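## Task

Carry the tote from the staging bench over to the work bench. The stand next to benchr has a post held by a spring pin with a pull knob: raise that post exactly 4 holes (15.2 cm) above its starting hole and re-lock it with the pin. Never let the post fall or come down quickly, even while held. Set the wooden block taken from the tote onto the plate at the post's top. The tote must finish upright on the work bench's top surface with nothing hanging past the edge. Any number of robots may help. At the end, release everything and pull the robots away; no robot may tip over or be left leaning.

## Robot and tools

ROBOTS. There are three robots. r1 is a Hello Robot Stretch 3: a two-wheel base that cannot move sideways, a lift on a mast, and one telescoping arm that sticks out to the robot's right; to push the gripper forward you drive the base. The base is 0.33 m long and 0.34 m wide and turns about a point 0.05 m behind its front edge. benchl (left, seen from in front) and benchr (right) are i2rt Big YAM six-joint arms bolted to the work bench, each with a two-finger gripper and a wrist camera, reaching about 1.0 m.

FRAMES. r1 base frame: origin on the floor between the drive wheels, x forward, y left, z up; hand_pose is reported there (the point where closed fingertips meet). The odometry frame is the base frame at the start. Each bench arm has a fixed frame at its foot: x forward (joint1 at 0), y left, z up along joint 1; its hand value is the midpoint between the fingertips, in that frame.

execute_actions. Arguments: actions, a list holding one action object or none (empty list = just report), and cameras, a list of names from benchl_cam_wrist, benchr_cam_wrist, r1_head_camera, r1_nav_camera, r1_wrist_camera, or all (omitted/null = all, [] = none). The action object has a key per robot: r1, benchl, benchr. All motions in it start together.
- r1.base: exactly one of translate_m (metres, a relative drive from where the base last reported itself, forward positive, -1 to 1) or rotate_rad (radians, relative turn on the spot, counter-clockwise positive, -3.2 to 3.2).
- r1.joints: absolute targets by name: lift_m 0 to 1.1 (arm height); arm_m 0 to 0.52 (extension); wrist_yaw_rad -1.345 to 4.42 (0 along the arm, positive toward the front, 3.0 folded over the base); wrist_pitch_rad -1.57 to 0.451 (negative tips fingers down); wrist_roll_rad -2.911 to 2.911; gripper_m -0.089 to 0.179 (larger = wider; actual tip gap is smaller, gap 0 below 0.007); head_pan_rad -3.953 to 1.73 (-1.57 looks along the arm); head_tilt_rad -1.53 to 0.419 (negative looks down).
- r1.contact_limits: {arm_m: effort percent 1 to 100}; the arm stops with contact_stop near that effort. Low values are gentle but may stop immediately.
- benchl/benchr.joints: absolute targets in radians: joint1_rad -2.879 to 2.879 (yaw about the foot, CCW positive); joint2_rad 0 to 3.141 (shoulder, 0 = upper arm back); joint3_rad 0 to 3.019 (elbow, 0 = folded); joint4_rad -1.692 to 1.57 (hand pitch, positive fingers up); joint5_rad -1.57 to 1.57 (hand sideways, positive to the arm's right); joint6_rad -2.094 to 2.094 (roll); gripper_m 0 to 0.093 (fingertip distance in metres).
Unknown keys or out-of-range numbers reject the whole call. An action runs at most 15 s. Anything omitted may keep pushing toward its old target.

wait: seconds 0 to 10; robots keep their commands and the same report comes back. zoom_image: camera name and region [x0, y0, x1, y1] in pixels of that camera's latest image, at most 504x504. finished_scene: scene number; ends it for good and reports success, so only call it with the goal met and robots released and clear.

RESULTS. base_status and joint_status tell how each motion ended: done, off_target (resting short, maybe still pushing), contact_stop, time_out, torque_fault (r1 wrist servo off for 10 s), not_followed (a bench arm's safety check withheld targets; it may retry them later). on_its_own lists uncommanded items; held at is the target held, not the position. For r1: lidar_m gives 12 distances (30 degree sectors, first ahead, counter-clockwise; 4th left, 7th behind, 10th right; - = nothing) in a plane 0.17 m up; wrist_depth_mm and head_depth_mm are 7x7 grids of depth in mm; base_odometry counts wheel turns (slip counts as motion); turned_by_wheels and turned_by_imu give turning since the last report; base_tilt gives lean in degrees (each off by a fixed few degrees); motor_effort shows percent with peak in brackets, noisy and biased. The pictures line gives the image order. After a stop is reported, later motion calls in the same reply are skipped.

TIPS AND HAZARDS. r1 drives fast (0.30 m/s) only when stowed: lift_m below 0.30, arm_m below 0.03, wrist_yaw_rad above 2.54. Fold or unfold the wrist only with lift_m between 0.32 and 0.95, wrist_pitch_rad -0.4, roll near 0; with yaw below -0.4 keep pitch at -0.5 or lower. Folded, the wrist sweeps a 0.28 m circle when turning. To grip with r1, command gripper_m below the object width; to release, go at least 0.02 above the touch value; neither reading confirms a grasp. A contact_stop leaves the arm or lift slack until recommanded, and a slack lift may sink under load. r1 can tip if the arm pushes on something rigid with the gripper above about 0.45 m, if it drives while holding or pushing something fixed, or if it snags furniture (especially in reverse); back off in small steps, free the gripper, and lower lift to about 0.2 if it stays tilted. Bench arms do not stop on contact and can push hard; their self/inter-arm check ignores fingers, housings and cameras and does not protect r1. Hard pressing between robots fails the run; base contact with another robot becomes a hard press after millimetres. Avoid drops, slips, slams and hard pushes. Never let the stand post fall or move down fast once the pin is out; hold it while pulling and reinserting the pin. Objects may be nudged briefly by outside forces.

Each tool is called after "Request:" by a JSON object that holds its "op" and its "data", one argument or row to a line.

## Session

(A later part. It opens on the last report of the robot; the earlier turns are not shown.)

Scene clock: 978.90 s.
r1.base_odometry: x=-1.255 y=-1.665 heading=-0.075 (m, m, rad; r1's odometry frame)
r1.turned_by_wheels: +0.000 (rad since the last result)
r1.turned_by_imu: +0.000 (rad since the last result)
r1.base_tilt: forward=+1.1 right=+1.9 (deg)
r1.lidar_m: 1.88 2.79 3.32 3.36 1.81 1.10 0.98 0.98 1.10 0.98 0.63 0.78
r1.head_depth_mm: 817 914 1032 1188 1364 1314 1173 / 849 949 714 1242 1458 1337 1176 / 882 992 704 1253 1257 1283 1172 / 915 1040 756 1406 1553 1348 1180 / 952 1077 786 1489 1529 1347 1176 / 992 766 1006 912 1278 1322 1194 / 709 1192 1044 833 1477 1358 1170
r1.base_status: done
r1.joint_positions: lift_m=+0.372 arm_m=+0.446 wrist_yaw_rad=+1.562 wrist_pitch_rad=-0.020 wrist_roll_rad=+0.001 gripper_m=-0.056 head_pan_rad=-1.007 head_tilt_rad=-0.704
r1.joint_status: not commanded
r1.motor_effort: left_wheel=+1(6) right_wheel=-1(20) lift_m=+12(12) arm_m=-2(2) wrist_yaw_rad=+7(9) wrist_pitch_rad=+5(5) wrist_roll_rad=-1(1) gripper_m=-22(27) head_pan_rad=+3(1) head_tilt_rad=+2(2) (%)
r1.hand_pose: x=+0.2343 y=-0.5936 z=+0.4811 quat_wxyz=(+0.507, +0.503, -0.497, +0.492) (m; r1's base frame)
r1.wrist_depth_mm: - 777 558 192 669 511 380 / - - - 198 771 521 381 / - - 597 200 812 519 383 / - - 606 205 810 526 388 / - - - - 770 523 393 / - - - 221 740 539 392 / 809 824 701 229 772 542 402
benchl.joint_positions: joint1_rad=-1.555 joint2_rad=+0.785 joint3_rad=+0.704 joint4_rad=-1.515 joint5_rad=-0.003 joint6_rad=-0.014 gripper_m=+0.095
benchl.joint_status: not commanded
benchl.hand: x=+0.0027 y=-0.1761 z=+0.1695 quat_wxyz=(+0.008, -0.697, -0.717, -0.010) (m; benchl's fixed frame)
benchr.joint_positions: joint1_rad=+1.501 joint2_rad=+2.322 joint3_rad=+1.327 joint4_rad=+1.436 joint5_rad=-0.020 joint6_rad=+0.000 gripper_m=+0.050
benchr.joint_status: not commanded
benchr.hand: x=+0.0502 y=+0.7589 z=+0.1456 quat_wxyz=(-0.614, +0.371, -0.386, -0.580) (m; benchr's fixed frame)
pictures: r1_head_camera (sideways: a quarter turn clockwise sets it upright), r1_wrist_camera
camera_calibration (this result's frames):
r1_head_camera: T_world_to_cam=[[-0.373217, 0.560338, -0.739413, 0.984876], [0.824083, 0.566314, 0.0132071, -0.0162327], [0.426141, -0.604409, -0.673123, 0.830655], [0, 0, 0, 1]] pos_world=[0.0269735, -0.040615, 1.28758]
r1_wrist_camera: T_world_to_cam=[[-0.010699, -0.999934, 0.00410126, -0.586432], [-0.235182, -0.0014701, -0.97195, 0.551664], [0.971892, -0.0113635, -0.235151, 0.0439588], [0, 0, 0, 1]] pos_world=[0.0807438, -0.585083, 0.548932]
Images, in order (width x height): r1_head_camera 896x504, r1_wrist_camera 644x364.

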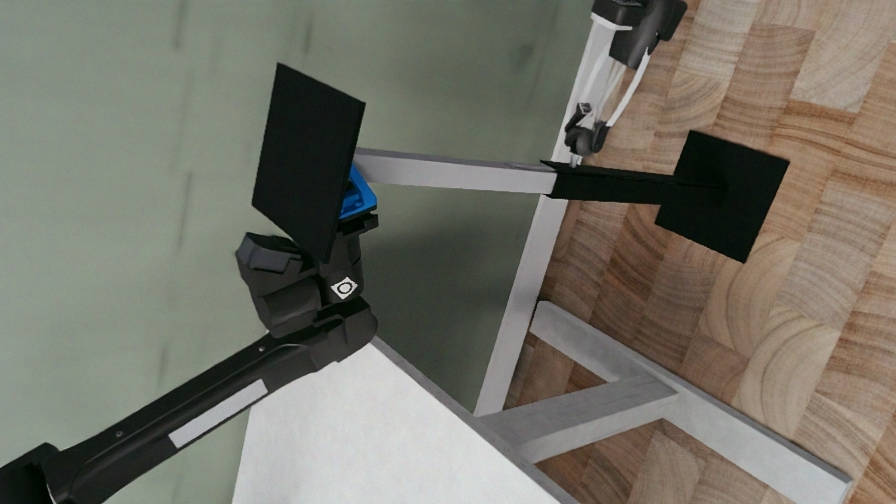

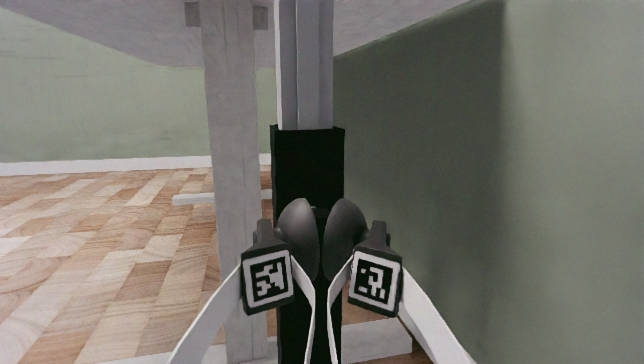

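Request:
{"op": "execute_actions", "data": {
  "actions": [
    {"r1":{"joints":{"gripper_m":0.04}}}
  ],
  "cameras": []
}}

Request:
{"op": "execute_actions", "data": {
  "actions": [
    {"r1":{"base":{"translate_m":0.02},"joints":{"lift_m":0.376}}}
  ],
  "cameras": []
}}

Request:
{"op": "execute_actions", "data": {
  "actions": [
    {"r1":{"joints":{"gripper_m":-0.07}}}
  ],
  "cameras": ["r1_wrist_camera"]
}}

Request:
{"op": "execute_actions", "data": {
  "actions": [
    {"r1":{"base":{"translate_m":-0.006}},"benchr":{"joints":{"joint2_rad":2.21}}}
  ],
  "cameras": ["r1_wrist_camera","r1_head_camera"]
}}

Request:
{"op": "zoom_image", "data": {
  "camera": "r1_head_camera",
  "region": [510,70,670,210]
}}

Scene clock: 1028.70 s.
r1.base_odometry: x=-1.255 y=-1.665 heading=-0.075 (m, m, rad; r1's odometry frame)
r1.turned_by_wheels: +0.000 (rad since the last result)
r1.turned_by_imu: +0.001 (rad since the last result)
r1.base_tilt: forward=+1.1 right=+1.9 (deg)
r1.lidar_m: 1.88 2.78 3.31 3.37 1.82 1.10 0.98 0.98 1.10 0.98 0.63 0.78
r1.head_depth_mm: 823 916 1034 1187 1367 1315 1172 / 851 951 710 1252 1457 1339 1176 / 878 993 705 1258 1253 1284 1176 / 917 1035 760 1393 1539 1354 1181 / 955 1082 788 1498 1545 1356 1182 / 994 764 1005 914 1283 1323 1184 / 707 1199 1044 836 1484 1356 1177
r1.base_status: not commanded
r1.joint_positions: lift_m=+0.372 arm_m=+0.446 wrist_yaw_rad=+1.568 wrist_pitch_rad=-0.020 wrist_roll_rad=+0.001 gripper_m=+0.040 head_pan_rad=-1.007 head_tilt_rad=-0.704
r1.joint_status: all done
r1.motor_effort: left_wheel=+0(2) right_wheel=+0(4) lift_m=+12(11) arm_m=-2(2) wrist_yaw_rad=+2(8) wrist_pitch_rad=+6(6) wrist_roll_rad=-1(1) gripper_m=+1(79) head_pan_rad=+2(3) head_tilt_rad=+2(2) (%)
r1.hand_pose: x=+0.2343 y=-0.5921 z=+0.4811 quat_wxyz=(+0.506, +0.505, -0.496, +0.494) (m; r1's base frame)
r1.wrist_depth_mm: - 779 546 190 670 515 385 / - - 580 197 799 519 383 / - - 596 199 790 531 388 / - - 618 204 845 528 397 / - - - 194 736 539 397 / - - - 222 - 553 394 / 812 827 702 231 761 523 397
benchl.joint_positions: joint1_rad=-1.555 joint2_rad=+0.785 joint3_rad=+0.704 joint4_rad=-1.515 joint5_rad=-0.003 joint6_rad=-0.014 gripper_m=+0.095
benchl.joint_status: not commanded
benchl.hand: x=+0.0027 y=-0.1761 z=+0.1695 quat_wxyz=(+0.008, -0.697, -0.717, -0.010) (m; benchl's fixed frame)
benchr.joint_positions: joint1_rad=+1.501 joint2_rad=+2.322 joint3_rad=+1.327 joint4_rad=+1.436 joint5_rad=-0.020 joint6_rad=+0.000 gripper_m=+0.050
benchr.joint_status: not commanded
benchr.hand: x=+0.0502 y=+0.7589 z=+0.1456 quat_wxyz=(-0.614, +0.371, -0.386, -0.580) (m; benchr's fixed frame)
pictures: none
No camera images: the call's "cameras" was empty. Leave "cameras" out to get every camera's image.

Scene clock: 1029.97 s.
r1.base_odometry: x=-1.235 y=-1.666 heading=-0.075 (m, m, rad; r1's odometry frame)
r1.turned_by_wheels: +0.000 (rad since the last result)
r1.turned_by_imu: +0.000 (rad since the last result)
r1.base_tilt: forward=+1.0 right=+1.9 (deg)
r1.lidar_m: 1.86 2.76 3.29 3.37 1.85 1.13 1.00 1.00 1.10 0.97 0.62 0.76
r1.head_depth_mm: 814 908 1020 1188 1355 1312 1174 / 845 938 689 1250 1454 1340 1168 / 874 988 692 1256 1453 1284 1179 / 913 1029 753 1396 1530 1341 1182 / 950 1065 785 1488 1566 1344 1179 / 983 750 1008 885 1228 1311 1184 / 690 1191 1043 837 1127 1362 1168
r1.base_status: done
r1.joint_positions: lift_m=+0.375 arm_m=+0.446 wrist_yaw_rad=+1.568 wrist_pitch_rad=-0.020 wrist_roll_rad=+0.001 gripper_m=+0.040 head_pan_rad=-1.007 head_tilt_rad=-0.704
r1.joint_status: all done
r1.motor_effort: left_wheel=-1(3) right_wheel=+1(6) lift_m=+38(40) arm_m=-2(2) wrist_yaw_rad=+1(2) wrist_pitch_rad=+6(5) wrist_roll_rad=-1(1) gripper_m=+0(0) head_pan_rad=+2(2) head_tilt_rad=+2(2) (%)
r1.hand_pose: x=+0.2343 y=-0.5920 z=+0.4848 quat_wxyz=(+0.506, +0.505, -0.495, +0.494) (m; r1's base frame)
r1.wrist_depth_mm: - 755 536 172 683 501 377 / - - 558 177 785 520 378 / - - 584 181 801 513 386 / - - 597 182 802 519 387 / - - - 185 744 528 389 / - - - 197 - 529 396 / 815 824 702 206 747 521 393
benchl.joint_positions: joint1_rad=-1.555 joint2_rad=+0.785 joint3_rad=+0.704 joint4_rad=-1.515 joint5_rad=-0.003 joint6_rad=-0.014 gripper_m=+0.095
benchl.joint_status: not commanded
benchl.hand: x=+0.0027 y=-0.1761 z=+0.1695 quat_wxyz=(+0.008, -0.697, -0.717, -0.010) (m; benchl's fixed frame)
benchr.joint_positions: joint1_rad=+1.501 joint2_rad=+2.322 joint3_rad=+1.327 joint4_rad=+1.436 joint5_rad=-0.020 joint6_rad=+0.000 gripper_m=+0.050
benchr.joint_status: not commanded
benchr.hand: x=+0.0502 y=+0.7589 z=+0.1456 quat_wxyz=(-0.614, +0.371, -0.386, -0.580) (m; benchr's fixed frame)
pictures: none
No camera images: the call's "cameras" was empty. Leave "cameras" out to get every camera's image.

Scene clock: 1031.57 s.
r1.base_odometry: x=-1.235 y=-1.666 heading=-0.076 (m, m, rad; r1's odometry frame)
r1.turned_by_wheels: -0.001 (rad since the last result)
r1.turned_by_imu: -0.001 (rad since the last result)
r1.base_tilt: forward=+1.0 right=+1.9 (deg)
r1.lidar_m: 1.86 2.76 3.28 3.34 1.86 1.13 1.00 1.00 1.10 0.97 0.62 0.76
r1.head_depth_mm: 816 908 1019 1180 1356 1308 1172 / 842 947 685 1252 1451 1341 1174 / 878 983 695 1249 1464 1280 1177 / 915 1028 755 1397 1530 1346 1180 / 951 1064 787 1485 1557 1358 1178 / 975 749 1010 887 1219 1309 1185 / 689 1186 1047 836 1127 1351 1166
r1.base_status: not commanded
r1.joint_positions: lift_m=+0.375 arm_m=+0.446 wrist_yaw_rad=+1.570 wrist_pitch_rad=-0.020 wrist_roll_rad=-0.001 gripper_m=-0.068 head_pan_rad=-1.007 head_tilt_rad=-0.704
r1.joint_status: all done
r1.on_its_own: right_wheel is at rest, and its effort (+21) is outside its rest range (-18 to +18)
r1.motor_effort: left_wheel=-11(11) right_wheel=+21(20) lift_m=+37(37) arm_m=-2(2) wrist_yaw_rad=-1(2) wrist_pitch_rad=+5(5) wrist_roll_rad=+0(1) gripper_m=-32(100) head_pan_rad=+2(2) head_tilt_rad=+2(2) (%)
r1.hand_pose: x=+0.2343 y=-0.5914 z=+0.4849 quat_wxyz=(+0.506, +0.505, -0.495, +0.495) (m; r1's base frame)
r1.wrist_depth_mm: - 771 540 173 683 509 378 / - - 559 178 793 510 381 / - - 577 183 810 508 382 / - - 594 185 814 516 387 / - - - 165 768 524 390 / - - - 199 692 530 391 / 814 834 685 209 774 545 397
benchl.joint_positions: joint1_rad=-1.555 joint2_rad=+0.785 joint3_rad=+0.704 joint4_rad=-1.515 joint5_rad=-0.003 joint6_rad=-0.014 gripper_m=+0.095
benchl.joint_status: not commanded
benchl.hand: x=+0.0027 y=-0.1761 z=+0.1695 quat_wxyz=(+0.008, -0.697, -0.717, -0.010) (m; benchl's fixed frame)
benchr.joint_positions: joint1_rad=+1.501 joint2_rad=+2.322 joint3_rad=+1.327 joint4_rad=+1.436 joint5_rad=-0.020 joint6_rad=+0.000 gripper_m=+0.050
benchr.joint_status: not commanded
benchr.hand: x=+0.0502 y=+0.7589 z=+0.1456 quat_wxyz=(-0.614, +0.371, -0.386, -0.580) (m; benchr's fixed frame)
pictures: r1_wrist_camera
camera_calibration (this result's frames):
r1_wrist_camera: T_world_to_cam=[[-0.00212999, -0.999982, 0.00562077, -0.587031], [-0.234936, -0.00496305, -0.971998, 0.553277], [0.972008, -0.00339087, -0.234922, 0.0494397], [0, 0, 0, 1]] pos_world=[0.0806787, -0.584107, 0.552698]
Images, in order (width x height): r1_wrist_camera 644x364.

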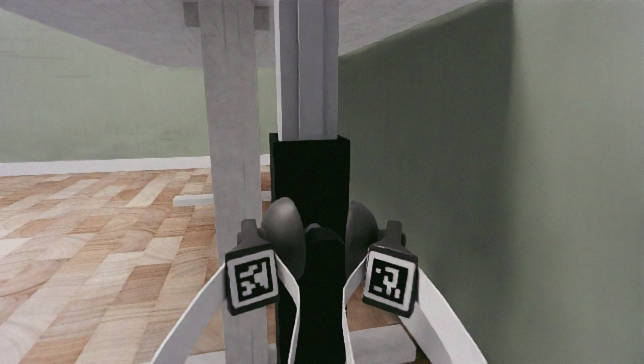

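Scene clock: 1032.97 s.
r1.base_odometry: x=-1.241 y=-1.666 heading=-0.075 (m, m, rad; r1's odometry frame)
r1.turned_by_wheels: +0.001 (rad since the last result)
r1.turned_by_imu: +0.002 (rad since the last result)
r1.base_tilt: forward=+1.1 right=+1.9 (deg)
r1.lidar_m: 1.87 2.77 3.31 3.36 1.84 1.12 0.99 1.00 1.10 0.98 0.63 0.77
r1.head_depth_mm: 818 914 1025 1180 1361 1313 1176 / 848 951 685 1248 1448 1350 1166 / 879 986 701 1257 1441 1283 1174 / 917 1032 766 1395 1533 1349 1180 / 948 1072 787 1497 1535 1355 1179 / 982 754 1005 915 1233 1306 1177 / 695 1193 1046 838 1463 1346 1168
r1.base_status: done
r1.joint_positions: lift_m=+0.375 arm_m=+0.446 wrist_yaw_rad=+1.559 wrist_pitch_rad=-0.017 wrist_roll_rad=-0.001 gripper_m=-0.062 head_pan_rad=-1.007 head_tilt_rad=-0.704
r1.joint_status: not commanded
r1.on_its_own: gripper_m is held at -0.063, not at your -0.070, by its stall guard, which is still easing; right_wheel is at rest, and its effort (-22) is outside its rest range (-18 to +18)
r1.motor_effort: left_wheel=+11(15) right_wheel=-22(24) lift_m=+38(37) arm_m=-2(2) wrist_yaw_rad=+10(10) wrist_pitch_rad=+4(6) wrist_roll_rad=+0(0) gripper_m=-29(32) head_pan_rad=+2(2) head_tilt_rad=+2(2) (%)
r1.hand_pose: x=+0.2344 y=-0.5942 z=+0.4856 quat_wxyz=(+0.508, +0.501, -0.498, +0.493) (m; r1's base frame)
r1.wrist_depth_mm: 872 742 537 177 673 501 371 / - - 559 184 790 512 379 / - - 575 189 786 512 379 / - - 596 189 817 516 387 / - - 616 164 749 523 386 / - - - 204 711 535 391 / 809 827 680 213 750 532 394
benchl.joint_positions: joint1_rad=-1.555 joint2_rad=+0.785 joint3_rad=+0.704 joint4_rad=-1.515 joint5_rad=-0.003 joint6_rad=-0.014 gripper_m=+0.095
benchl.joint_status: not commanded
benchl.hand: x=+0.0027 y=-0.1761 z=+0.1695 quat_wxyz=(+0.008, -0.697, -0.717, -0.010) (m; benchl's fixed frame)
benchr.joint_positions: joint1_rad=+1.501 joint2_rad=+2.321 joint3_rad=+1.327 joint4_rad=+1.436 joint5_rad=-0.020 joint6_rad=+0.000 gripper_m=+0.050
benchr.joint_status: all done
benchr.hand: x=+0.0502 y=+0.7589 z=+0.1464 quat_wxyz=(-0.614, +0.371, -0.385, -0.580) (m; benchr's fixed frame)
pictures: r1_head_camera (sideways: a quarter turn clockwise sets it upright), r1_wrist_camera
camera_calibration (this result's frames):
r1_head_camera: T_world_to_cam=[[-0.373219, 0.56016, -0.739546, 0.985049], [0.824, 0.566435, 0.0131995, -0.0162223], [0.426299, -0.60446, -0.672977, 0.830465], [0, 0, 0, 1]] pos_world=[0.0269809, -0.0406144, 1.28759]
r1_wrist_camera: T_world_to_cam=[[-0.0128998, -0.999901, 0.00567242, -0.587233], [-0.232025, -0.00252477, -0.972707, 0.555145], [0.972624, -0.0138639, -0.231969, 0.0417435], [0, 0, 0, 1]] pos_world=[0.0806315, -0.585194, 0.553007]
Images, in order (width x height): r1_head_camera 896x504, r1_wrist_camera 644x364.

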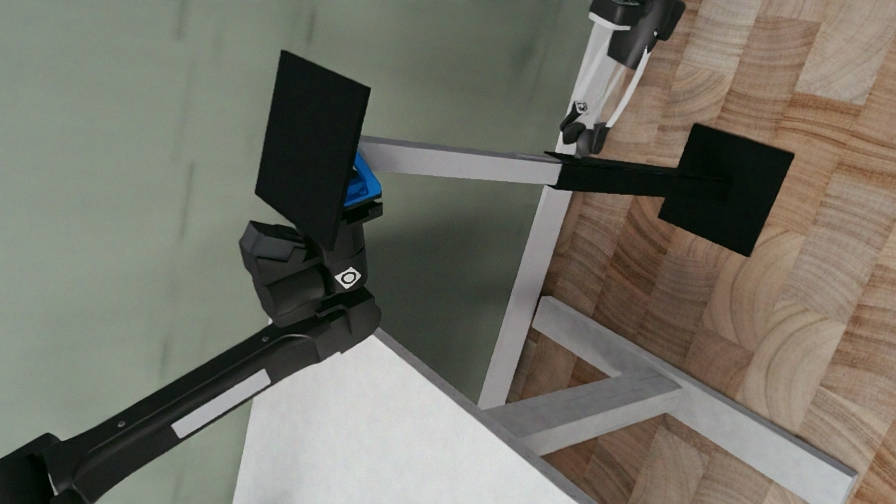

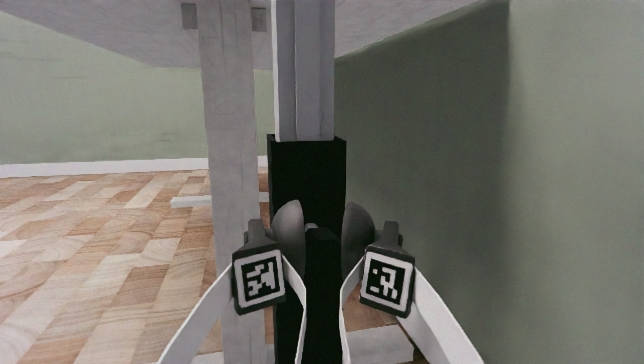

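Region (510, 70, 670, 210) of r1_head_camera's 896x504 image, scaled by 3.150, with more detail than that image has; it fills the top 441 rows of this view, and the rest is white.

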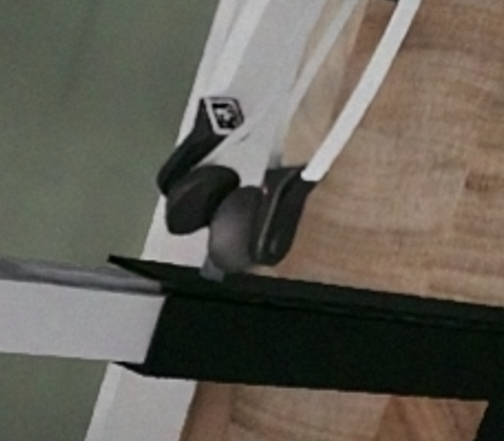

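Request:
{"op": "execute_actions", "data": {
  "actions": [
    {"r1":{"base":{"translate_m":-0.004},"joints":{"gripper_m":-0.058}},"benchr":{"joints":{"joint2_rad":2.2}}}
  ],
  "cameras": []
}}

Request:
{"op": "execute_actions", "data": {
  "actions": [
    {"r1":{"base":{"translate_m":-0.004}}}
  ],
  "cameras": ["r1_wrist_camera","r1_head_camera"]
}}

Request:
{"op": "zoom_image", "data": {
  "camera": "r1_head_camera",
  "region": [510,70,670,210]
}}

Scene clock: 1043.03 s.
r1.base_odometry: x=-1.245 y=-1.665 heading=-0.075 (m, m, rad; r1's odometry frame)
r1.turned_by_wheels: +0.000 (rad since the last result)
r1.turned_by_imu: +0.002 (rad since the last result)
r1.base_tilt: forward=+1.2 right=+2.0 (deg)
r1.lidar_m: 1.86 2.78 3.30 3.36 1.83 1.11 0.99 0.99 1.10 0.98 0.63 0.77
r1.head_depth_mm: 820 910 1031 1188 1363 1315 1172 / 848 943 686 1250 1451 1340 1177 / 879 988 700 1256 1092 1279 1180 / 912 1033 762 1407 1547 1342 1183 / 951 1070 789 1495 1534 1353 1181 / 987 756 1015 915 1251 1312 1181 / 701 1196 1048 835 1472 1354 1165
r1.base_status: done
r1.joint_positions: lift_m=+0.375 arm_m=+0.446 wrist_yaw_rad=+1.559 wrist_pitch_rad=-0.016 wrist_roll_rad=-0.001 gripper_m=-0.057 head_pan_rad=-1.007 head_tilt_rad=-0.704
r1.joint_status: all done
r1.motor_effort: left_wheel=+5(10) right_wheel=-11(20) lift_m=+37(37) arm_m=-2(2) wrist_yaw_rad=+10(9) wrist_pitch_rad=+4(4) wrist_roll_rad=+0(0) gripper_m=-26(95) head_pan_rad=+2(3) head_tilt_rad=+2(2) (%)
r1.hand_pose: x=+0.2344 y=-0.5942 z=+0.4859 quat_wxyz=(+0.507, +0.501, -0.498, +0.493) (m; r1's base frame)
r1.wrist_depth_mm: 863 739 545 182 669 494 377 / - - 552 187 780 509 376 / - - 583 193 792 514 385 / - - 603 193 806 521 384 / - - 634 193 758 522 386 / - - - 209 706 529 391 / 843 827 666 217 759 538 398
benchl.joint_positions: joint1_rad=-1.555 joint2_rad=+0.785 joint3_rad=+0.704 joint4_rad=-1.515 joint5_rad=-0.003 joint6_rad=-0.014 gripper_m=+0.095
benchl.joint_status: not commanded
benchl.hand: x=+0.0027 y=-0.1761 z=+0.1695 quat_wxyz=(+0.008, -0.697, -0.717, -0.010) (m; benchl's fixed frame)
benchr.joint_positions: joint1_rad=+1.501 joint2_rad=+2.317 joint3_rad=+1.327 joint4_rad=+1.434 joint5_rad=-0.020 joint6_rad=+0.000 gripper_m=+0.050
benchr.joint_status: all done
benchr.hand: x=+0.0502 y=+0.7589 z=+0.1485 quat_wxyz=(-0.615, +0.370, -0.385, -0.581) (m; benchr's fixed frame)
pictures: none
No camera images: the call's "cameras" was empty. Leave "cameras" out to get every camera's image.

Scene clock: 1043.87 s.
r1.base_odometry: x=-1.249 y=-1.665 heading=-0.075 (m, m, rad; r1's odometry frame)
r1.turned_by_wheels: +0.000 (rad since the last result)
r1.turned_by_imu: +0.000 (rad since the last result)
r1.base_tilt: forward=+1.1 right=+1.9 (deg)
r1.lidar_m: 1.87 2.79 3.31 3.67 1.82 1.11 0.99 0.99 1.10 0.98 0.63 0.78
r1.head_depth_mm: 819 912 1035 1189 1355 1309 1175 / 848 950 684 1248 1453 1340 1176 / 881 990 699 1260 1073 1274 1174 / 918 1033 760 1407 1532 1354 1186 / 952 1081 786 1490 1528 1355 1183 / 988 758 1011 913 1255 1308 1190 / 703 1195 1050 835 1474 1355 1166
r1.base_status: done
r1.joint_positions: lift_m=+0.375 arm_m=+0.446 wrist_yaw_rad=+1.560 wrist_pitch_rad=-0.015 wrist_roll_rad=-0.001 gripper_m=-0.052 head_pan_rad=-1.007 head_tilt_rad=-0.704
r1.joint_status: not commanded
r1.on_its_own: gripper_m is held at -0.052, not at your -0.058, by its stall guard, which is still easing
r1.motor_effort: left_wheel=+3(6) right_wheel=-5(18) lift_m=+38(37) arm_m=-2(2) wrist_yaw_rad=+9(10) wrist_pitch_rad=+4(4) wrist_roll_rad=+0(0) gripper_m=-4(26) head_pan_rad=+2(3) head_tilt_rad=+1(2) (%)
r1.hand_pose: x=+0.2345 y=-0.5940 z=+0.4862 quat_wxyz=(+0.507, +0.501, -0.498, +0.494) (m; r1's base frame)
r1.wrist_depth_mm: 845 726 548 185 672 512 376 / - - 567 192 780 516 383 / - - 581 196 780 513 379 / - - 605 197 813 523 385 / - - 625 - 753 531 389 / - - - 214 719 536 392 / 840 833 681 221 773 536 395
benchl.joint_positions: joint1_rad=-1.555 joint2_rad=+0.785 joint3_rad=+0.704 joint4_rad=-1.515 joint5_rad=-0.003 joint6_rad=-0.014 gripper_m=+0.095
benchl.joint_status: not commanded
benchl.hand: x=+0.0027 y=-0.1761 z=+0.1695 quat_wxyz=(+0.008, -0.697, -0.717, -0.010) (m; benchl's fixed frame)
benchr.joint_positions: joint1_rad=+1.501 joint2_rad=+2.317 joint3_rad=+1.327 joint4_rad=+1.434 joint5_rad=-0.020 joint6_rad=+0.000 gripper_m=+0.050
benchr.joint_status: not commanded
benchr.hand: x=+0.0502 y=+0.7589 z=+0.1485 quat_wxyz=(-0.615, +0.370, -0.385, -0.581) (m; benchr's fixed frame)
pictures: r1_head_camera (sideways: a quarter turn clockwise sets it upright), r1_wrist_camera
camera_calibration (this result's frames):
r1_head_camera: T_world_to_cam=[[-0.373219, 0.56016, -0.739546, 0.98505], [0.824, 0.566436, 0.0131995, -0.0162223], [0.426299, -0.60446, -0.672977, 0.830464], [0, 0, 0, 1]] pos_world=[0.0269809, -0.0406144, 1.28759]
r1_wrist_camera: T_world_to_cam=[[-0.0123271, -0.999908, 0.00566917, -0.587223], [-0.230004, -0.00268213, -0.973186, 0.555342], [0.973112, -0.0133005, -0.229949, 0.0410485], [0, 0, 0, 1]] pos_world=[0.080547, -0.585133, 0.553219]
Images, in order (width x height): r1_head_camera 896x504, r1_wrist_camera 644x364.

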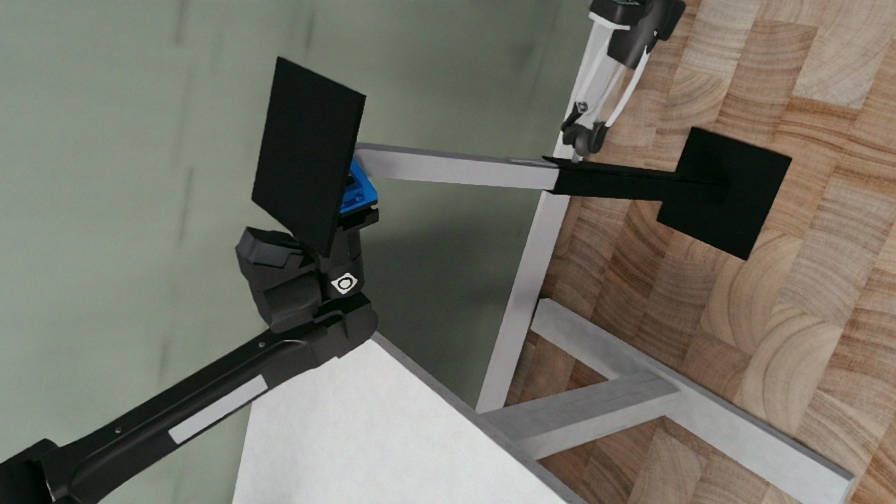

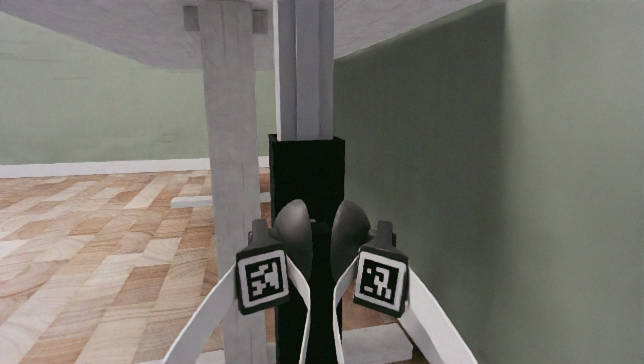

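Region (510, 70, 670, 210) of r1_head_camera's 896x504 image, scaled by 3.150, with more detail than that image has; it fills the top 441 rows of this view, and the rest is white.

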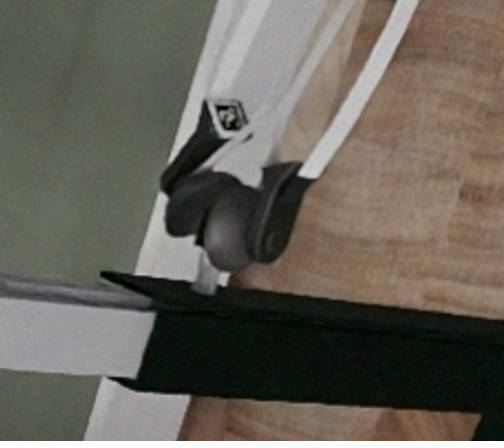

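Request:
{"op": "execute_actions", "data": {
  "actions": [
    {"r1":{"joints":{"gripper_m":0.04}},"benchr":{"joints":{"joint2_rad":2.245}}}
  ],
  "cameras": []
}}

Request:
{"op": "execute_actions", "data": {
  "actions": [
    {"r1":{"base":{"translate_m":0.011}}}
  ],
  "cameras": []
}}

Request:
{"op": "execute_actions", "data": {
  "actions": [
    {"r1":{"joints":{"gripper_m":-0.07}}}
  ],
  "cameras": []
}}

Request:
{"op": "execute_actions", "data": {
  "actions": [
    {"r1":{"base":{"translate_m":-0.012}}}
  ],
  "cameras": ["r1_wrist_camera","r1_head_camera"]
}}

Request:
{"op": "zoom_image", "data": {
  "camera": "r1_head_camera",
  "region": [510,70,670,210]
}}

Scene clock: 1059.10 s.
r1.base_odometry: x=-1.249 y=-1.665 heading=-0.075 (m, m, rad; r1's odometry frame)
r1.turned_by_wheels: +0.000 (rad since the last result)
r1.turned_by_imu: +0.001 (rad since the last result)
r1.base_tilt: forward=+1.0 right=+1.8 (deg)
r1.lidar_m: 1.88 2.78 3.30 3.38 1.83 1.11 0.99 0.99 1.10 0.98 0.63 0.77
r1.head_depth_mm: 818 908 1025 1190 1359 1310 1168 / 846 951 682 1241 1451 1341 1173 / 878 989 701 1244 1069 1283 1180 / 915 1037 755 1409 1543 1342 1186 / 953 1079 790 1482 1528 1342 1177 / 988 757 1004 913 1250 1310 1182 / 699 1192 1048 835 1491 1355 1171
r1.base_status: not commanded
r1.joint_positions: lift_m=+0.375 arm_m=+0.446 wrist_yaw_rad=+1.568 wrist_pitch_rad=-0.016 wrist_roll_rad=-0.001 gripper_m=+0.040 head_pan_rad=-1.007 head_tilt_rad=-0.704
r1.joint_status: all done
r1.motor_effort: left_wheel=+0(2) right_wheel=+0(7) lift_m=+37(37) arm_m=-2(2) wrist_yaw_rad=+2(10) wrist_pitch_rad=+4(4) wrist_roll_rad=+0(0) gripper_m=+0(80) head_pan_rad=+2(2) head_tilt_rad=+2(2) (%)
r1.hand_pose: x=+0.2345 y=-0.5920 z=+0.4860 quat_wxyz=(+0.505, +0.503, -0.496, +0.495) (m; r1's base frame)
r1.wrist_depth_mm: - 735 548 185 687 511 380 / - - 573 192 800 522 379 / - - 595 194 806 525 391 / - - 602 196 800 522 392 / - - - 198 737 539 398 / - - - 212 - 538 393 / 829 833 717 224 780 515 398
benchl.joint_positions: joint1_rad=-1.555 joint2_rad=+0.785 joint3_rad=+0.704 joint4_rad=-1.515 joint5_rad=-0.003 joint6_rad=-0.014 gripper_m=+0.095
benchl.joint_status: not commanded
benchl.hand: x=+0.0027 y=-0.1761 z=+0.1695 quat_wxyz=(+0.008, -0.697, -0.717, -0.010) (m; benchl's fixed frame)
benchr.joint_positions: joint1_rad=+1.501 joint2_rad=+2.317 joint3_rad=+1.327 joint4_rad=+1.434 joint5_rad=-0.020 joint6_rad=+0.000 gripper_m=+0.050
benchr.joint_status: all done
benchr.hand: x=+0.0502 y=+0.7589 z=+0.1485 quat_wxyz=(-0.615, +0.370, -0.385, -0.581) (m; benchr's fixed frame)
pictures: none
No camera images: the call's "cameras" was empty. Leave "cameras" out to get every camera's image.

Scene clock: 1059.93 s.
r1.base_odometry: x=-1.238 y=-1.666 heading=-0.075 (m, m, rad; r1's odometry frame)
r1.turned_by_wheels: +0.000 (rad since the last result)
r1.turned_by_imu: +0.000 (rad since the last result)
r1.base_tilt: forward=+1.1 right=+1.9 (deg)
r1.lidar_m: 1.86 2.77 3.29 3.38 1.85 1.12 1.00 1.00 1.09 0.98 0.62 0.76
r1.head_depth_mm: 817 910 1019 1190 1364 1316 1173 / 846 944 683 1251 1452 1340 1176 / 873 986 693 1259 1254 1283 1173 / 911 1029 759 1386 1541 1351 1183 / 948 1068 782 1482 1540 1341 1184 / 985 750 1005 888 1217 1321 1177 / 692 1188 1050 839 1472 1358 1166
r1.base_status: done
r1.joint_positions: lift_m=+0.375 arm_m=+0.446 wrist_yaw_rad=+1.568 wrist_pitch_rad=-0.016 wrist_roll_rad=-0.001 gripper_m=+0.040 head_pan_rad=-1.007 head_tilt_rad=-0.704
r1.joint_status: not commanded
r1.motor_effort: left_wheel=+0(4) right_wheel=+1(6) lift_m=+37(37) arm_m=-2(2) wrist_yaw_rad=+2(2) wrist_pitch_rad=+4(4) wrist_roll_rad=+0(0) gripper_m=+0(0) head_pan_rad=+3(2) head_tilt_rad=+2(2) (%)
r1.hand_pose: x=+0.2345 y=-0.5920 z=+0.4860 quat_wxyz=(+0.505, +0.503, -0.496, +0.495) (m; r1's base frame)
r1.wrist_depth_mm: - 737 531 174 673 510 379 / - - 556 181 777 519 384 / - - 571 185 799 515 386 / - - 598 186 817 516 393 / - - - 188 755 529 392 / - - - 200 - 535 397 / 800 827 714 210 740 514 400
benchl.joint_positions: joint1_rad=-1.555 joint2_rad=+0.785 joint3_rad=+0.704 joint4_rad=-1.515 joint5_rad=-0.003 joint6_rad=-0.014 gripper_m=+0.095
benchl.joint_status: not commanded
benchl.hand: x=+0.0027 y=-0.1761 z=+0.1695 quat_wxyz=(+0.008, -0.697, -0.717, -0.010) (m; benchl's fixed frame)
benchr.joint_positions: joint1_rad=+1.501 joint2_rad=+2.317 joint3_rad=+1.327 joint4_rad=+1.434 joint5_rad=-0.020 joint6_rad=+0.000 gripper_m=+0.050
benchr.joint_status: not commanded
benchr.hand: x=+0.0502 y=+0.7589 z=+0.1485 quat_wxyz=(-0.615, +0.370, -0.385, -0.581) (m; benchr's fixed frame)
pictures: none
No camera images: the call's "cameras" was empty. Leave "cameras" out to get every camera's image.

Scene clock: 1061.53 s.
r1.base_odometry: x=-1.238 y=-1.666 heading=-0.075 (m, m, rad; r1's odometry frame)
r1.turned_by_wheels: +0.000 (rad since the last result)
r1.turned_by_imu: +0.001 (rad since the last result)
r1.base_tilt: forward=+1.1 right=+2.0 (deg)
r1.lidar_m: 1.86 2.77 3.31 3.36 1.85 1.13 1.00 1.00 1.10 0.97 0.62 0.77
r1.head_depth_mm: 817 911 1023 1184 1358 1319 1169 / 845 946 682 1245 1450 1338 1179 / 878 987 691 1259 1259 1280 1172 / 910 1030 761 1402 1540 1345 1185 / 950 1064 783 1488 1530 1350 1174 / 982 750 1012 888 1226 1318 1183 / 692 1184 1048 837 1477 1356 1168
r1.base_status: not commanded
r1.joint_positions: lift_m=+0.375 arm_m=+0.446 wrist_yaw_rad=+1.561 wrist_pitch_rad=-0.013 wrist_roll_rad=-0.001 gripper_m=-0.068 head_pan_rad=-1.007 head_tilt_rad=-0.704
r1.joint_status: all done
r1.motor_effort: left_wheel=+0(1) right_wheel=-4(3) lift_m=+37(37) arm_m=-2(2) wrist_yaw_rad=+8(9) wrist_pitch_rad=+4(4) wrist_roll_rad=+0(0) gripper_m=-30(100) head_pan_rad=+2(2) head_tilt_rad=+2(2) (%)
r1.hand_pose: x=+0.2345 y=-0.5937 z=+0.4866 quat_wxyz=(+0.506, +0.501, -0.498, +0.494) (m; r1's base frame)
r1.wrist_depth_mm: 844 718 535 175 649 497 375 / - - 558 181 787 508 380 / - - 575 186 794 510 380 / - - 587 186 798 515 383 / - - 613 167 751 521 388 / - - - 200 709 528 395 / 828 820 675 210 774 530 394
benchl.joint_positions: joint1_rad=-1.555 joint2_rad=+0.785 joint3_rad=+0.704 joint4_rad=-1.515 joint5_rad=-0.003 joint6_rad=-0.014 gripper_m=+0.095
benchl.joint_status: not commanded
benchl.hand: x=+0.0027 y=-0.1761 z=+0.1695 quat_wxyz=(+0.008, -0.697, -0.717, -0.010) (m; benchl's fixed frame)
benchr.joint_positions: joint1_rad=+1.501 joint2_rad=+2.317 joint3_rad=+1.327 joint4_rad=+1.434 joint5_rad=-0.020 joint6_rad=+0.000 gripper_m=+0.050
benchr.joint_status: not commanded
benchr.hand: x=+0.0502 y=+0.7589 z=+0.1485 quat_wxyz=(-0.615, +0.370, -0.385, -0.581) (m; benchr's fixed frame)
pictures: none
No camera images: the call's "cameras" was empty. Leave "cameras" out to get every camera's image.

Scene clock: 1062.40 s.
r1.base_odometry: x=-1.250 y=-1.665 heading=-0.075 (m, m, rad; r1's odometry frame)
r1.turned_by_wheels: +0.000 (rad since the last result)
r1.turned_by_imu: +0.000 (rad since the last result)
r1.base_tilt: forward=+1.1 right=+1.9 (deg)
r1.lidar_m: 1.88 2.78 3.29 3.66 1.83 1.11 0.98 0.99 1.10 0.97 0.63 0.77
r1.head_depth_mm: 822 911 1030 1184 1361 1318 1177 / 851 954 683 1252 1457 1345 1178 / 879 988 702 1248 1078 1274 1176 / 914 1032 759 1399 1545 1343 1176 / 952 1084 791 1497 1532 1353 1181 / 995 760 1015 915 1254 1321 1181 / 703 1194 1048 836 1467 1357 1174
r1.base_status: done
r1.joint_positions: lift_m=+0.375 arm_m=+0.446 wrist_yaw_rad=+1.560 wrist_pitch_rad=-0.009 wrist_roll_rad=-0.001 gripper_m=-0.065 head_pan_rad=-1.007 head_tilt_rad=-0.704
r1.joint_status: not commanded
r1.motor_effort: left_wheel=+2(8) right_wheel=-4(25) lift_m=+37(37) arm_m=-2(2) wrist_yaw_rad=+9(10) wrist_pitch_rad=+2(3) wrist_roll_rad=+0(0) gripper_m=-27(31) head_pan_rad=+2(3) head_tilt_rad=+2(2) (%)
r1.hand_pose: x=+0.2346 y=-0.5940 z=+0.4876 quat_wxyz=(+0.506, +0.500, -0.500, +0.495) (m; r1's base frame)
r1.wrist_depth_mm: 816 686 541 187 663 505 376 / - - 577 194 775 513 376 / - - 590 198 796 517 379 / - - 606 198 806 518 386 / - - 623 - 757 529 390 / - - - 213 696 535 393 / 842 861 683 223 776 542 400
benchl.joint_positions: joint1_rad=-1.555 joint2_rad=+0.785 joint3_rad=+0.704 joint4_rad=-1.515 joint5_rad=-0.003 joint6_rad=-0.014 gripper_m=+0.095
benchl.joint_status: not commanded
benchl.hand: x=+0.0027 y=-0.1761 z=+0.1695 quat_wxyz=(+0.008, -0.697, -0.717, -0.010) (m; benchl's fixed frame)
benchr.joint_positions: joint1_rad=+1.501 joint2_rad=+2.317 joint3_rad=+1.327 joint4_rad=+1.434 joint5_rad=-0.020 joint6_rad=+0.000 gripper_m=+0.050
benchr.joint_status: not commanded
benchr.hand: x=+0.0502 y=+0.7589 z=+0.1485 quat_wxyz=(-0.615, +0.370, -0.385, -0.581) (m; benchr's fixed frame)
pictures: r1_head_camera (sideways: a quarter turn clockwise sets it upright), r1_wrist_camera
camera_calibration (this result's frames):
r1_head_camera: T_world_to_cam=[[-0.373219, 0.56016, -0.739546, 0.98505], [0.824, 0.566436, 0.0131995, -0.0162223], [0.426299, -0.60446, -0.672977, 0.830464], [0, 0, 0, 1]] pos_world=[0.0269809, -0.0406144, 1.28759]
r1_wrist_camera: T_world_to_cam=[[-0.0122134, -0.999909, 0.0056609, -0.587216], [-0.22451, -0.00277459, -0.974468, 0.556063], [0.974395, -0.0131725, -0.224456, 0.0383272], [0, 0, 0, 1]] pos_world=[0.080324, -0.585115, 0.553793]
Images, in order (width x height): r1_head_camera 896x504, r1_wrist_camera 644x364.

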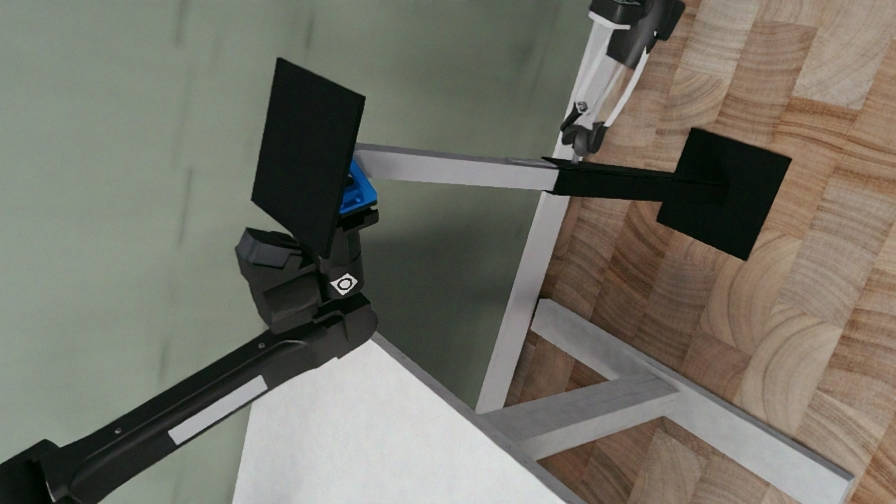

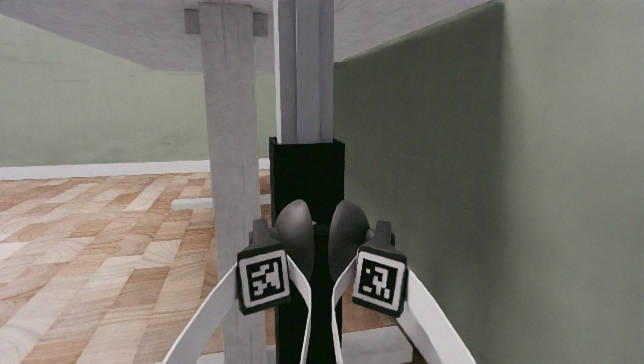

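Region (510, 70, 670, 210) of r1_head_camera's 896x504 image, scaled by 3.150, with more detail than that image has; it fills the top 441 rows of this view, and the rest is white.

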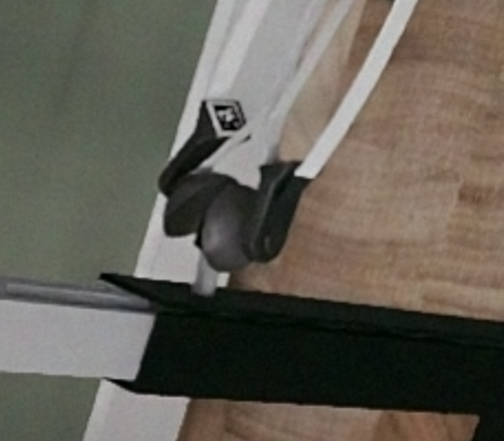

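Request:
{"op": "execute_actions", "data": {
  "actions": [
    {"r1":{"base":{"translate_m":-0.1},"joints":{"gripper_m":0.06}}}
  ],
  "cameras": []
}}

Request:
{"op": "execute_actions", "data": {
  "actions": [
    {"r1":{"joints":{"lift_m":0.66,"wrist_pitch_rad":-1.57}}}
  ],
  "cameras": []
}}

Request:
{"op": "execute_actions", "data": {
  "actions": [
    {"r1":{"base":{"translate_m":0.2},"joints":{"wrist_yaw_rad":-1.34,"head_pan_rad":-1.4}}}
  ],
  "cameras": ["r1_wrist_camera","r1_head_camera"]
}}

Scene clock: 1082.00 s.
r1.base_odometry: x=-1.349 y=-1.658 heading=-0.075 (m, m, rad; r1's odometry frame)
r1.turned_by_wheels: +0.000 (rad since the last result)
r1.turned_by_imu: +0.002 (rad since the last result)
r1.base_tilt: forward=+1.1 right=+1.9 (deg)
r1.lidar_m: 1.97 2.88 3.43 3.33 1.64 1.00 0.89 0.89 1.06 1.00 0.68 0.86
r1.head_depth_mm: 835 932 1056 1212 1397 1313 1172 / 867 966 1101 1276 1454 1341 1170 / 900 1003 1138 1354 1535 1347 1182 / 939 1039 742 1360 1192 1316 1176 / 974 1099 815 1529 1586 1352 1177 / 1014 1128 846 1634 1530 1355 1182 / 1047 802 1046 1054 1281 1329 1187
r1.base_status: done
r1.joint_positions: lift_m=+0.375 arm_m=+0.446 wrist_yaw_rad=+1.569 wrist_pitch_rad=-0.016 wrist_roll_rad=-0.001 gripper_m=+0.060 head_pan_rad=-1.007 head_tilt_rad=-0.704
r1.joint_status: all done
r1.motor_effort: left_wheel=-1(5) right_wheel=+1(11) lift_m=+37(37) arm_m=-2(2) wrist_yaw_rad=+1(10) wrist_pitch_rad=+4(4) wrist_roll_rad=+0(0) gripper_m=+1(80) head_pan_rad=+3(2) head_tilt_rad=+2(2) (%)
r1.hand_pose: x=+0.2345 y=-0.5917 z=+0.4860 quat_wxyz=(+0.505, +0.503, -0.496, +0.496) (m; r1's base frame)
r1.wrist_depth_mm: - 731 640 552 726 542 403 / - - - - 842 547 405 / - - - 302 860 558 405 / - - - 302 863 554 412 / - - - 318 772 570 412 / - - 783 329 - 571 418 / 838 764 763 347 803 554 418
benchl.joint_positions: joint1_rad=-1.555 joint2_rad=+0.785 joint3_rad=+0.704 joint4_rad=-1.515 joint5_rad=-0.003 joint6_rad=-0.014 gripper_m=+0.095
benchl.joint_status: not commanded
benchl.hand: x=+0.0027 y=-0.1761 z=+0.1695 quat_wxyz=(+0.008, -0.697, -0.717, -0.010) (m; benchl's fixed frame)
benchr.joint_positions: joint1_rad=+1.501 joint2_rad=+2.317 joint3_rad=+1.327 joint4_rad=+1.434 joint5_rad=-0.020 joint6_rad=+0.000 gripper_m=+0.050
benchr.joint_status: not commanded
benchr.hand: x=+0.0502 y=+0.7589 z=+0.1485 quat_wxyz=(-0.615, +0.370, -0.385, -0.581) (m; benchr's fixed frame)
pictures: none
No camera images: the call's "cameras" was empty. Leave "cameras" out to get every camera's image.

Scene clock: 1085.40 s.
r1.base_odometry: x=-1.349 y=-1.658 heading=-0.075 (m, m, rad; r1's odometry frame)
r1.turned_by_wheels: +0.000 (rad since the last result)
r1.turned_by_imu: +0.001 (rad since the last result)
r1.base_tilt: forward=+1.1 right=+1.9 (deg)
r1.lidar_m: 1.97 2.88 3.43 3.33 1.65 1.00 0.89 0.89 1.06 1.00 0.68 0.86
r1.head_depth_mm: 837 934 1051 1212 1427 1339 1179 / 870 968 1096 1281 1480 1344 1180 / 900 998 1134 1345 1522 1348 1183 / 935 1037 742 1364 1192 1312 1174 / 972 1095 814 1535 1567 1342 1189 / 1019 1124 849 1646 1534 1360 1183 / 1043 801 1048 1057 1277 1323 1192
r1.base_status: not commanded
r1.joint_positions: lift_m=+0.659 arm_m=+0.446 wrist_yaw_rad=+1.569 wrist_pitch_rad=-1.563 wrist_roll_rad=-0.001 gripper_m=+0.060 head_pan_rad=-1.007 head_tilt_rad=-0.704
r1.joint_status: all done
r1.motor_effort: left_wheel=+0(1) right_wheel=+0(1) lift_m=+37(37) arm_m=-2(2) wrist_yaw_rad=+1(1) wrist_pitch_rad=-2(4) wrist_roll_rad=+0(0) gripper_m=+1(0) head_pan_rad=+2(2) head_tilt_rad=+2(2) (%)
r1.hand_pose: x=-0.0436 y=-0.5914 z=+0.5417 quat_wxyz=(+0.707, +0.707, -0.003, +0.002) (m; r1's base frame)
r1.wrist_depth_mm: 665 658 654 660 657 653 512 / 667 686 680 683 678 663 533 / - 696 707 681 696 692 554 / - 725 721 725 717 727 574 / - 743 747 742 734 743 598 / 775 771 791 781 783 795 636 / 773 814 814 812 813 813 663
benchl.joint_positions: joint1_rad=-1.555 joint2_rad=+0.785 joint3_rad=+0.704 joint4_rad=-1.515 joint5_rad=-0.003 joint6_rad=-0.014 gripper_m=+0.095
benchl.joint_status: not commanded
benchl.hand: x=+0.0027 y=-0.1761 z=+0.1695 quat_wxyz=(+0.008, -0.697, -0.717, -0.010) (m; benchl's fixed frame)
benchr.joint_positions: joint1_rad=+1.501 joint2_rad=+2.317 joint3_rad=+1.327 joint4_rad=+1.434 joint5_rad=-0.020 joint6_rad=+0.000 gripper_m=+0.050
benchr.joint_status: not commanded
benchr.hand: x=+0.0502 y=+0.7589 z=+0.1485 quat_wxyz=(-0.615, +0.370, -0.385, -0.581) (m; benchr's fixed frame)
pictures: none
No camera images: the call's "cameras" was empty. Leave "cameras" out to get every camera's image.

Scene clock: 1088.87 s.
r1.base_odometry: x=-1.150 y=-1.673 heading=-0.075 (m, m, rad; r1's odometry frame)
r1.turned_by_wheels: +0.000 (rad since the last result)
r1.turned_by_imu: +0.000 (rad since the last result)
r1.base_tilt: forward=+1.0 right=+2.0 (deg)
r1.lidar_m: 1.78 2.69 3.18 3.36 2.00 1.22 1.08 1.08 1.08 0.96 0.59 0.69
r1.head_depth_mm: 820 925 1065 1286 1462 1339 1177 / 820 924 1067 - 1475 1346 1181 / 822 929 1060 1225 1483 1340 1183 / 821 930 689 1250 1436 1277 1182 / 822 932 666 1197 1469 1353 1177 / 824 933 1004 1261 1478 1353 1185 / 827 927 699 1263 1465 1332 1183
r1.base_status: done
r1.joint_positions: lift_m=+0.659 arm_m=+0.446 wrist_yaw_rad=-1.338 wrist_pitch_rad=-1.564 wrist_roll_rad=-0.001 gripper_m=+0.060 head_pan_rad=-1.393 head_tilt_rad=-0.704
r1.joint_status: all done
r1.motor_effort: left_wheel=-1(3) right_wheel=+1(7) lift_m=+37(37) arm_m=-2(2) wrist_yaw_rad=-2(2) wrist_pitch_rad=-2(2) wrist_roll_rad=+0(0) gripper_m=+1(0) head_pan_rad=-2(22) head_tilt_rad=+2(2) (%)
r1.hand_pose: x=+0.0003 y=-0.5858 z=+0.5417 quat_wxyz=(+0.085, +0.080, -0.702, -0.702) (m; r1's base frame)
r1.wrist_depth_mm: 506 650 650 668 648 654 675 / 501 663 673 679 673 682 676 / 502 683 680 687 682 728 - / 519 711 722 726 727 722 - / 501 726 734 742 745 752 746 / 507 679 753 772 778 774 784 / 511 678 778 793 794 800 823
benchl.joint_positions: joint1_rad=-1.555 joint2_rad=+0.785 joint3_rad=+0.704 joint4_rad=-1.515 joint5_rad=-0.003 joint6_rad=-0.014 gripper_m=+0.095
benchl.joint_status: not commanded
benchl.hand: x=+0.0027 y=-0.1761 z=+0.1695 quat_wxyz=(+0.008, -0.697, -0.717, -0.010) (m; benchl's fixed frame)
benchr.joint_positions: joint1_rad=+1.501 joint2_rad=+2.317 joint3_rad=+1.327 joint4_rad=+1.434 joint5_rad=-0.020 joint6_rad=+0.000 gripper_m=+0.050
benchr.joint_status: not commanded
benchr.hand: x=+0.0502 y=+0.7589 z=+0.1485 quat_wxyz=(-0.615, +0.370, -0.385, -0.581) (m; benchr's fixed frame)
pictures: r1_head_camera (sideways: a quarter turn clockwise sets it upright), r1_wrist_camera
camera_calibration (this result's frames):
r1_head_camera: T_world_to_cam=[[-0.134818, 0.659443, -0.739567, 0.983623], [0.976642, 0.214469, 0.0131983, -0.0171519], [0.167318, -0.720513, -0.672954, 0.832014], [0, 0, 0, 1]] pos_world=[0.0101508, -0.0454881, 1.28759]
r1_wrist_camera: T_world_to_cam=[[-0.235603, 0.971846, 0.0023584, 0.574699], [0.950598, 0.229946, 0.208539, 0.0513366], [0.202126, 0.0513744, -0.978011, 0.725132], [0, 0, 0, 1]] pos_world=[-0.0599673, -0.607577, 0.697126]
Images, in order (width x height): r1_head_camera 896x504, r1_wrist_camera 644x364.

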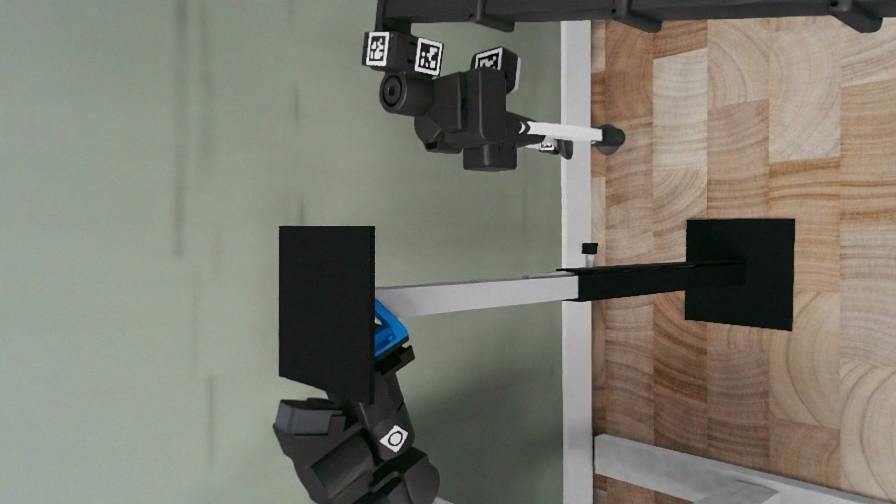

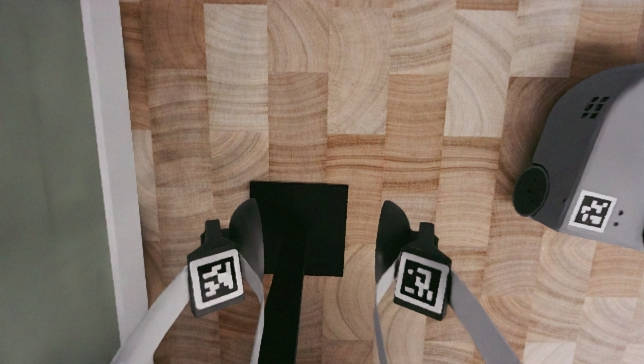

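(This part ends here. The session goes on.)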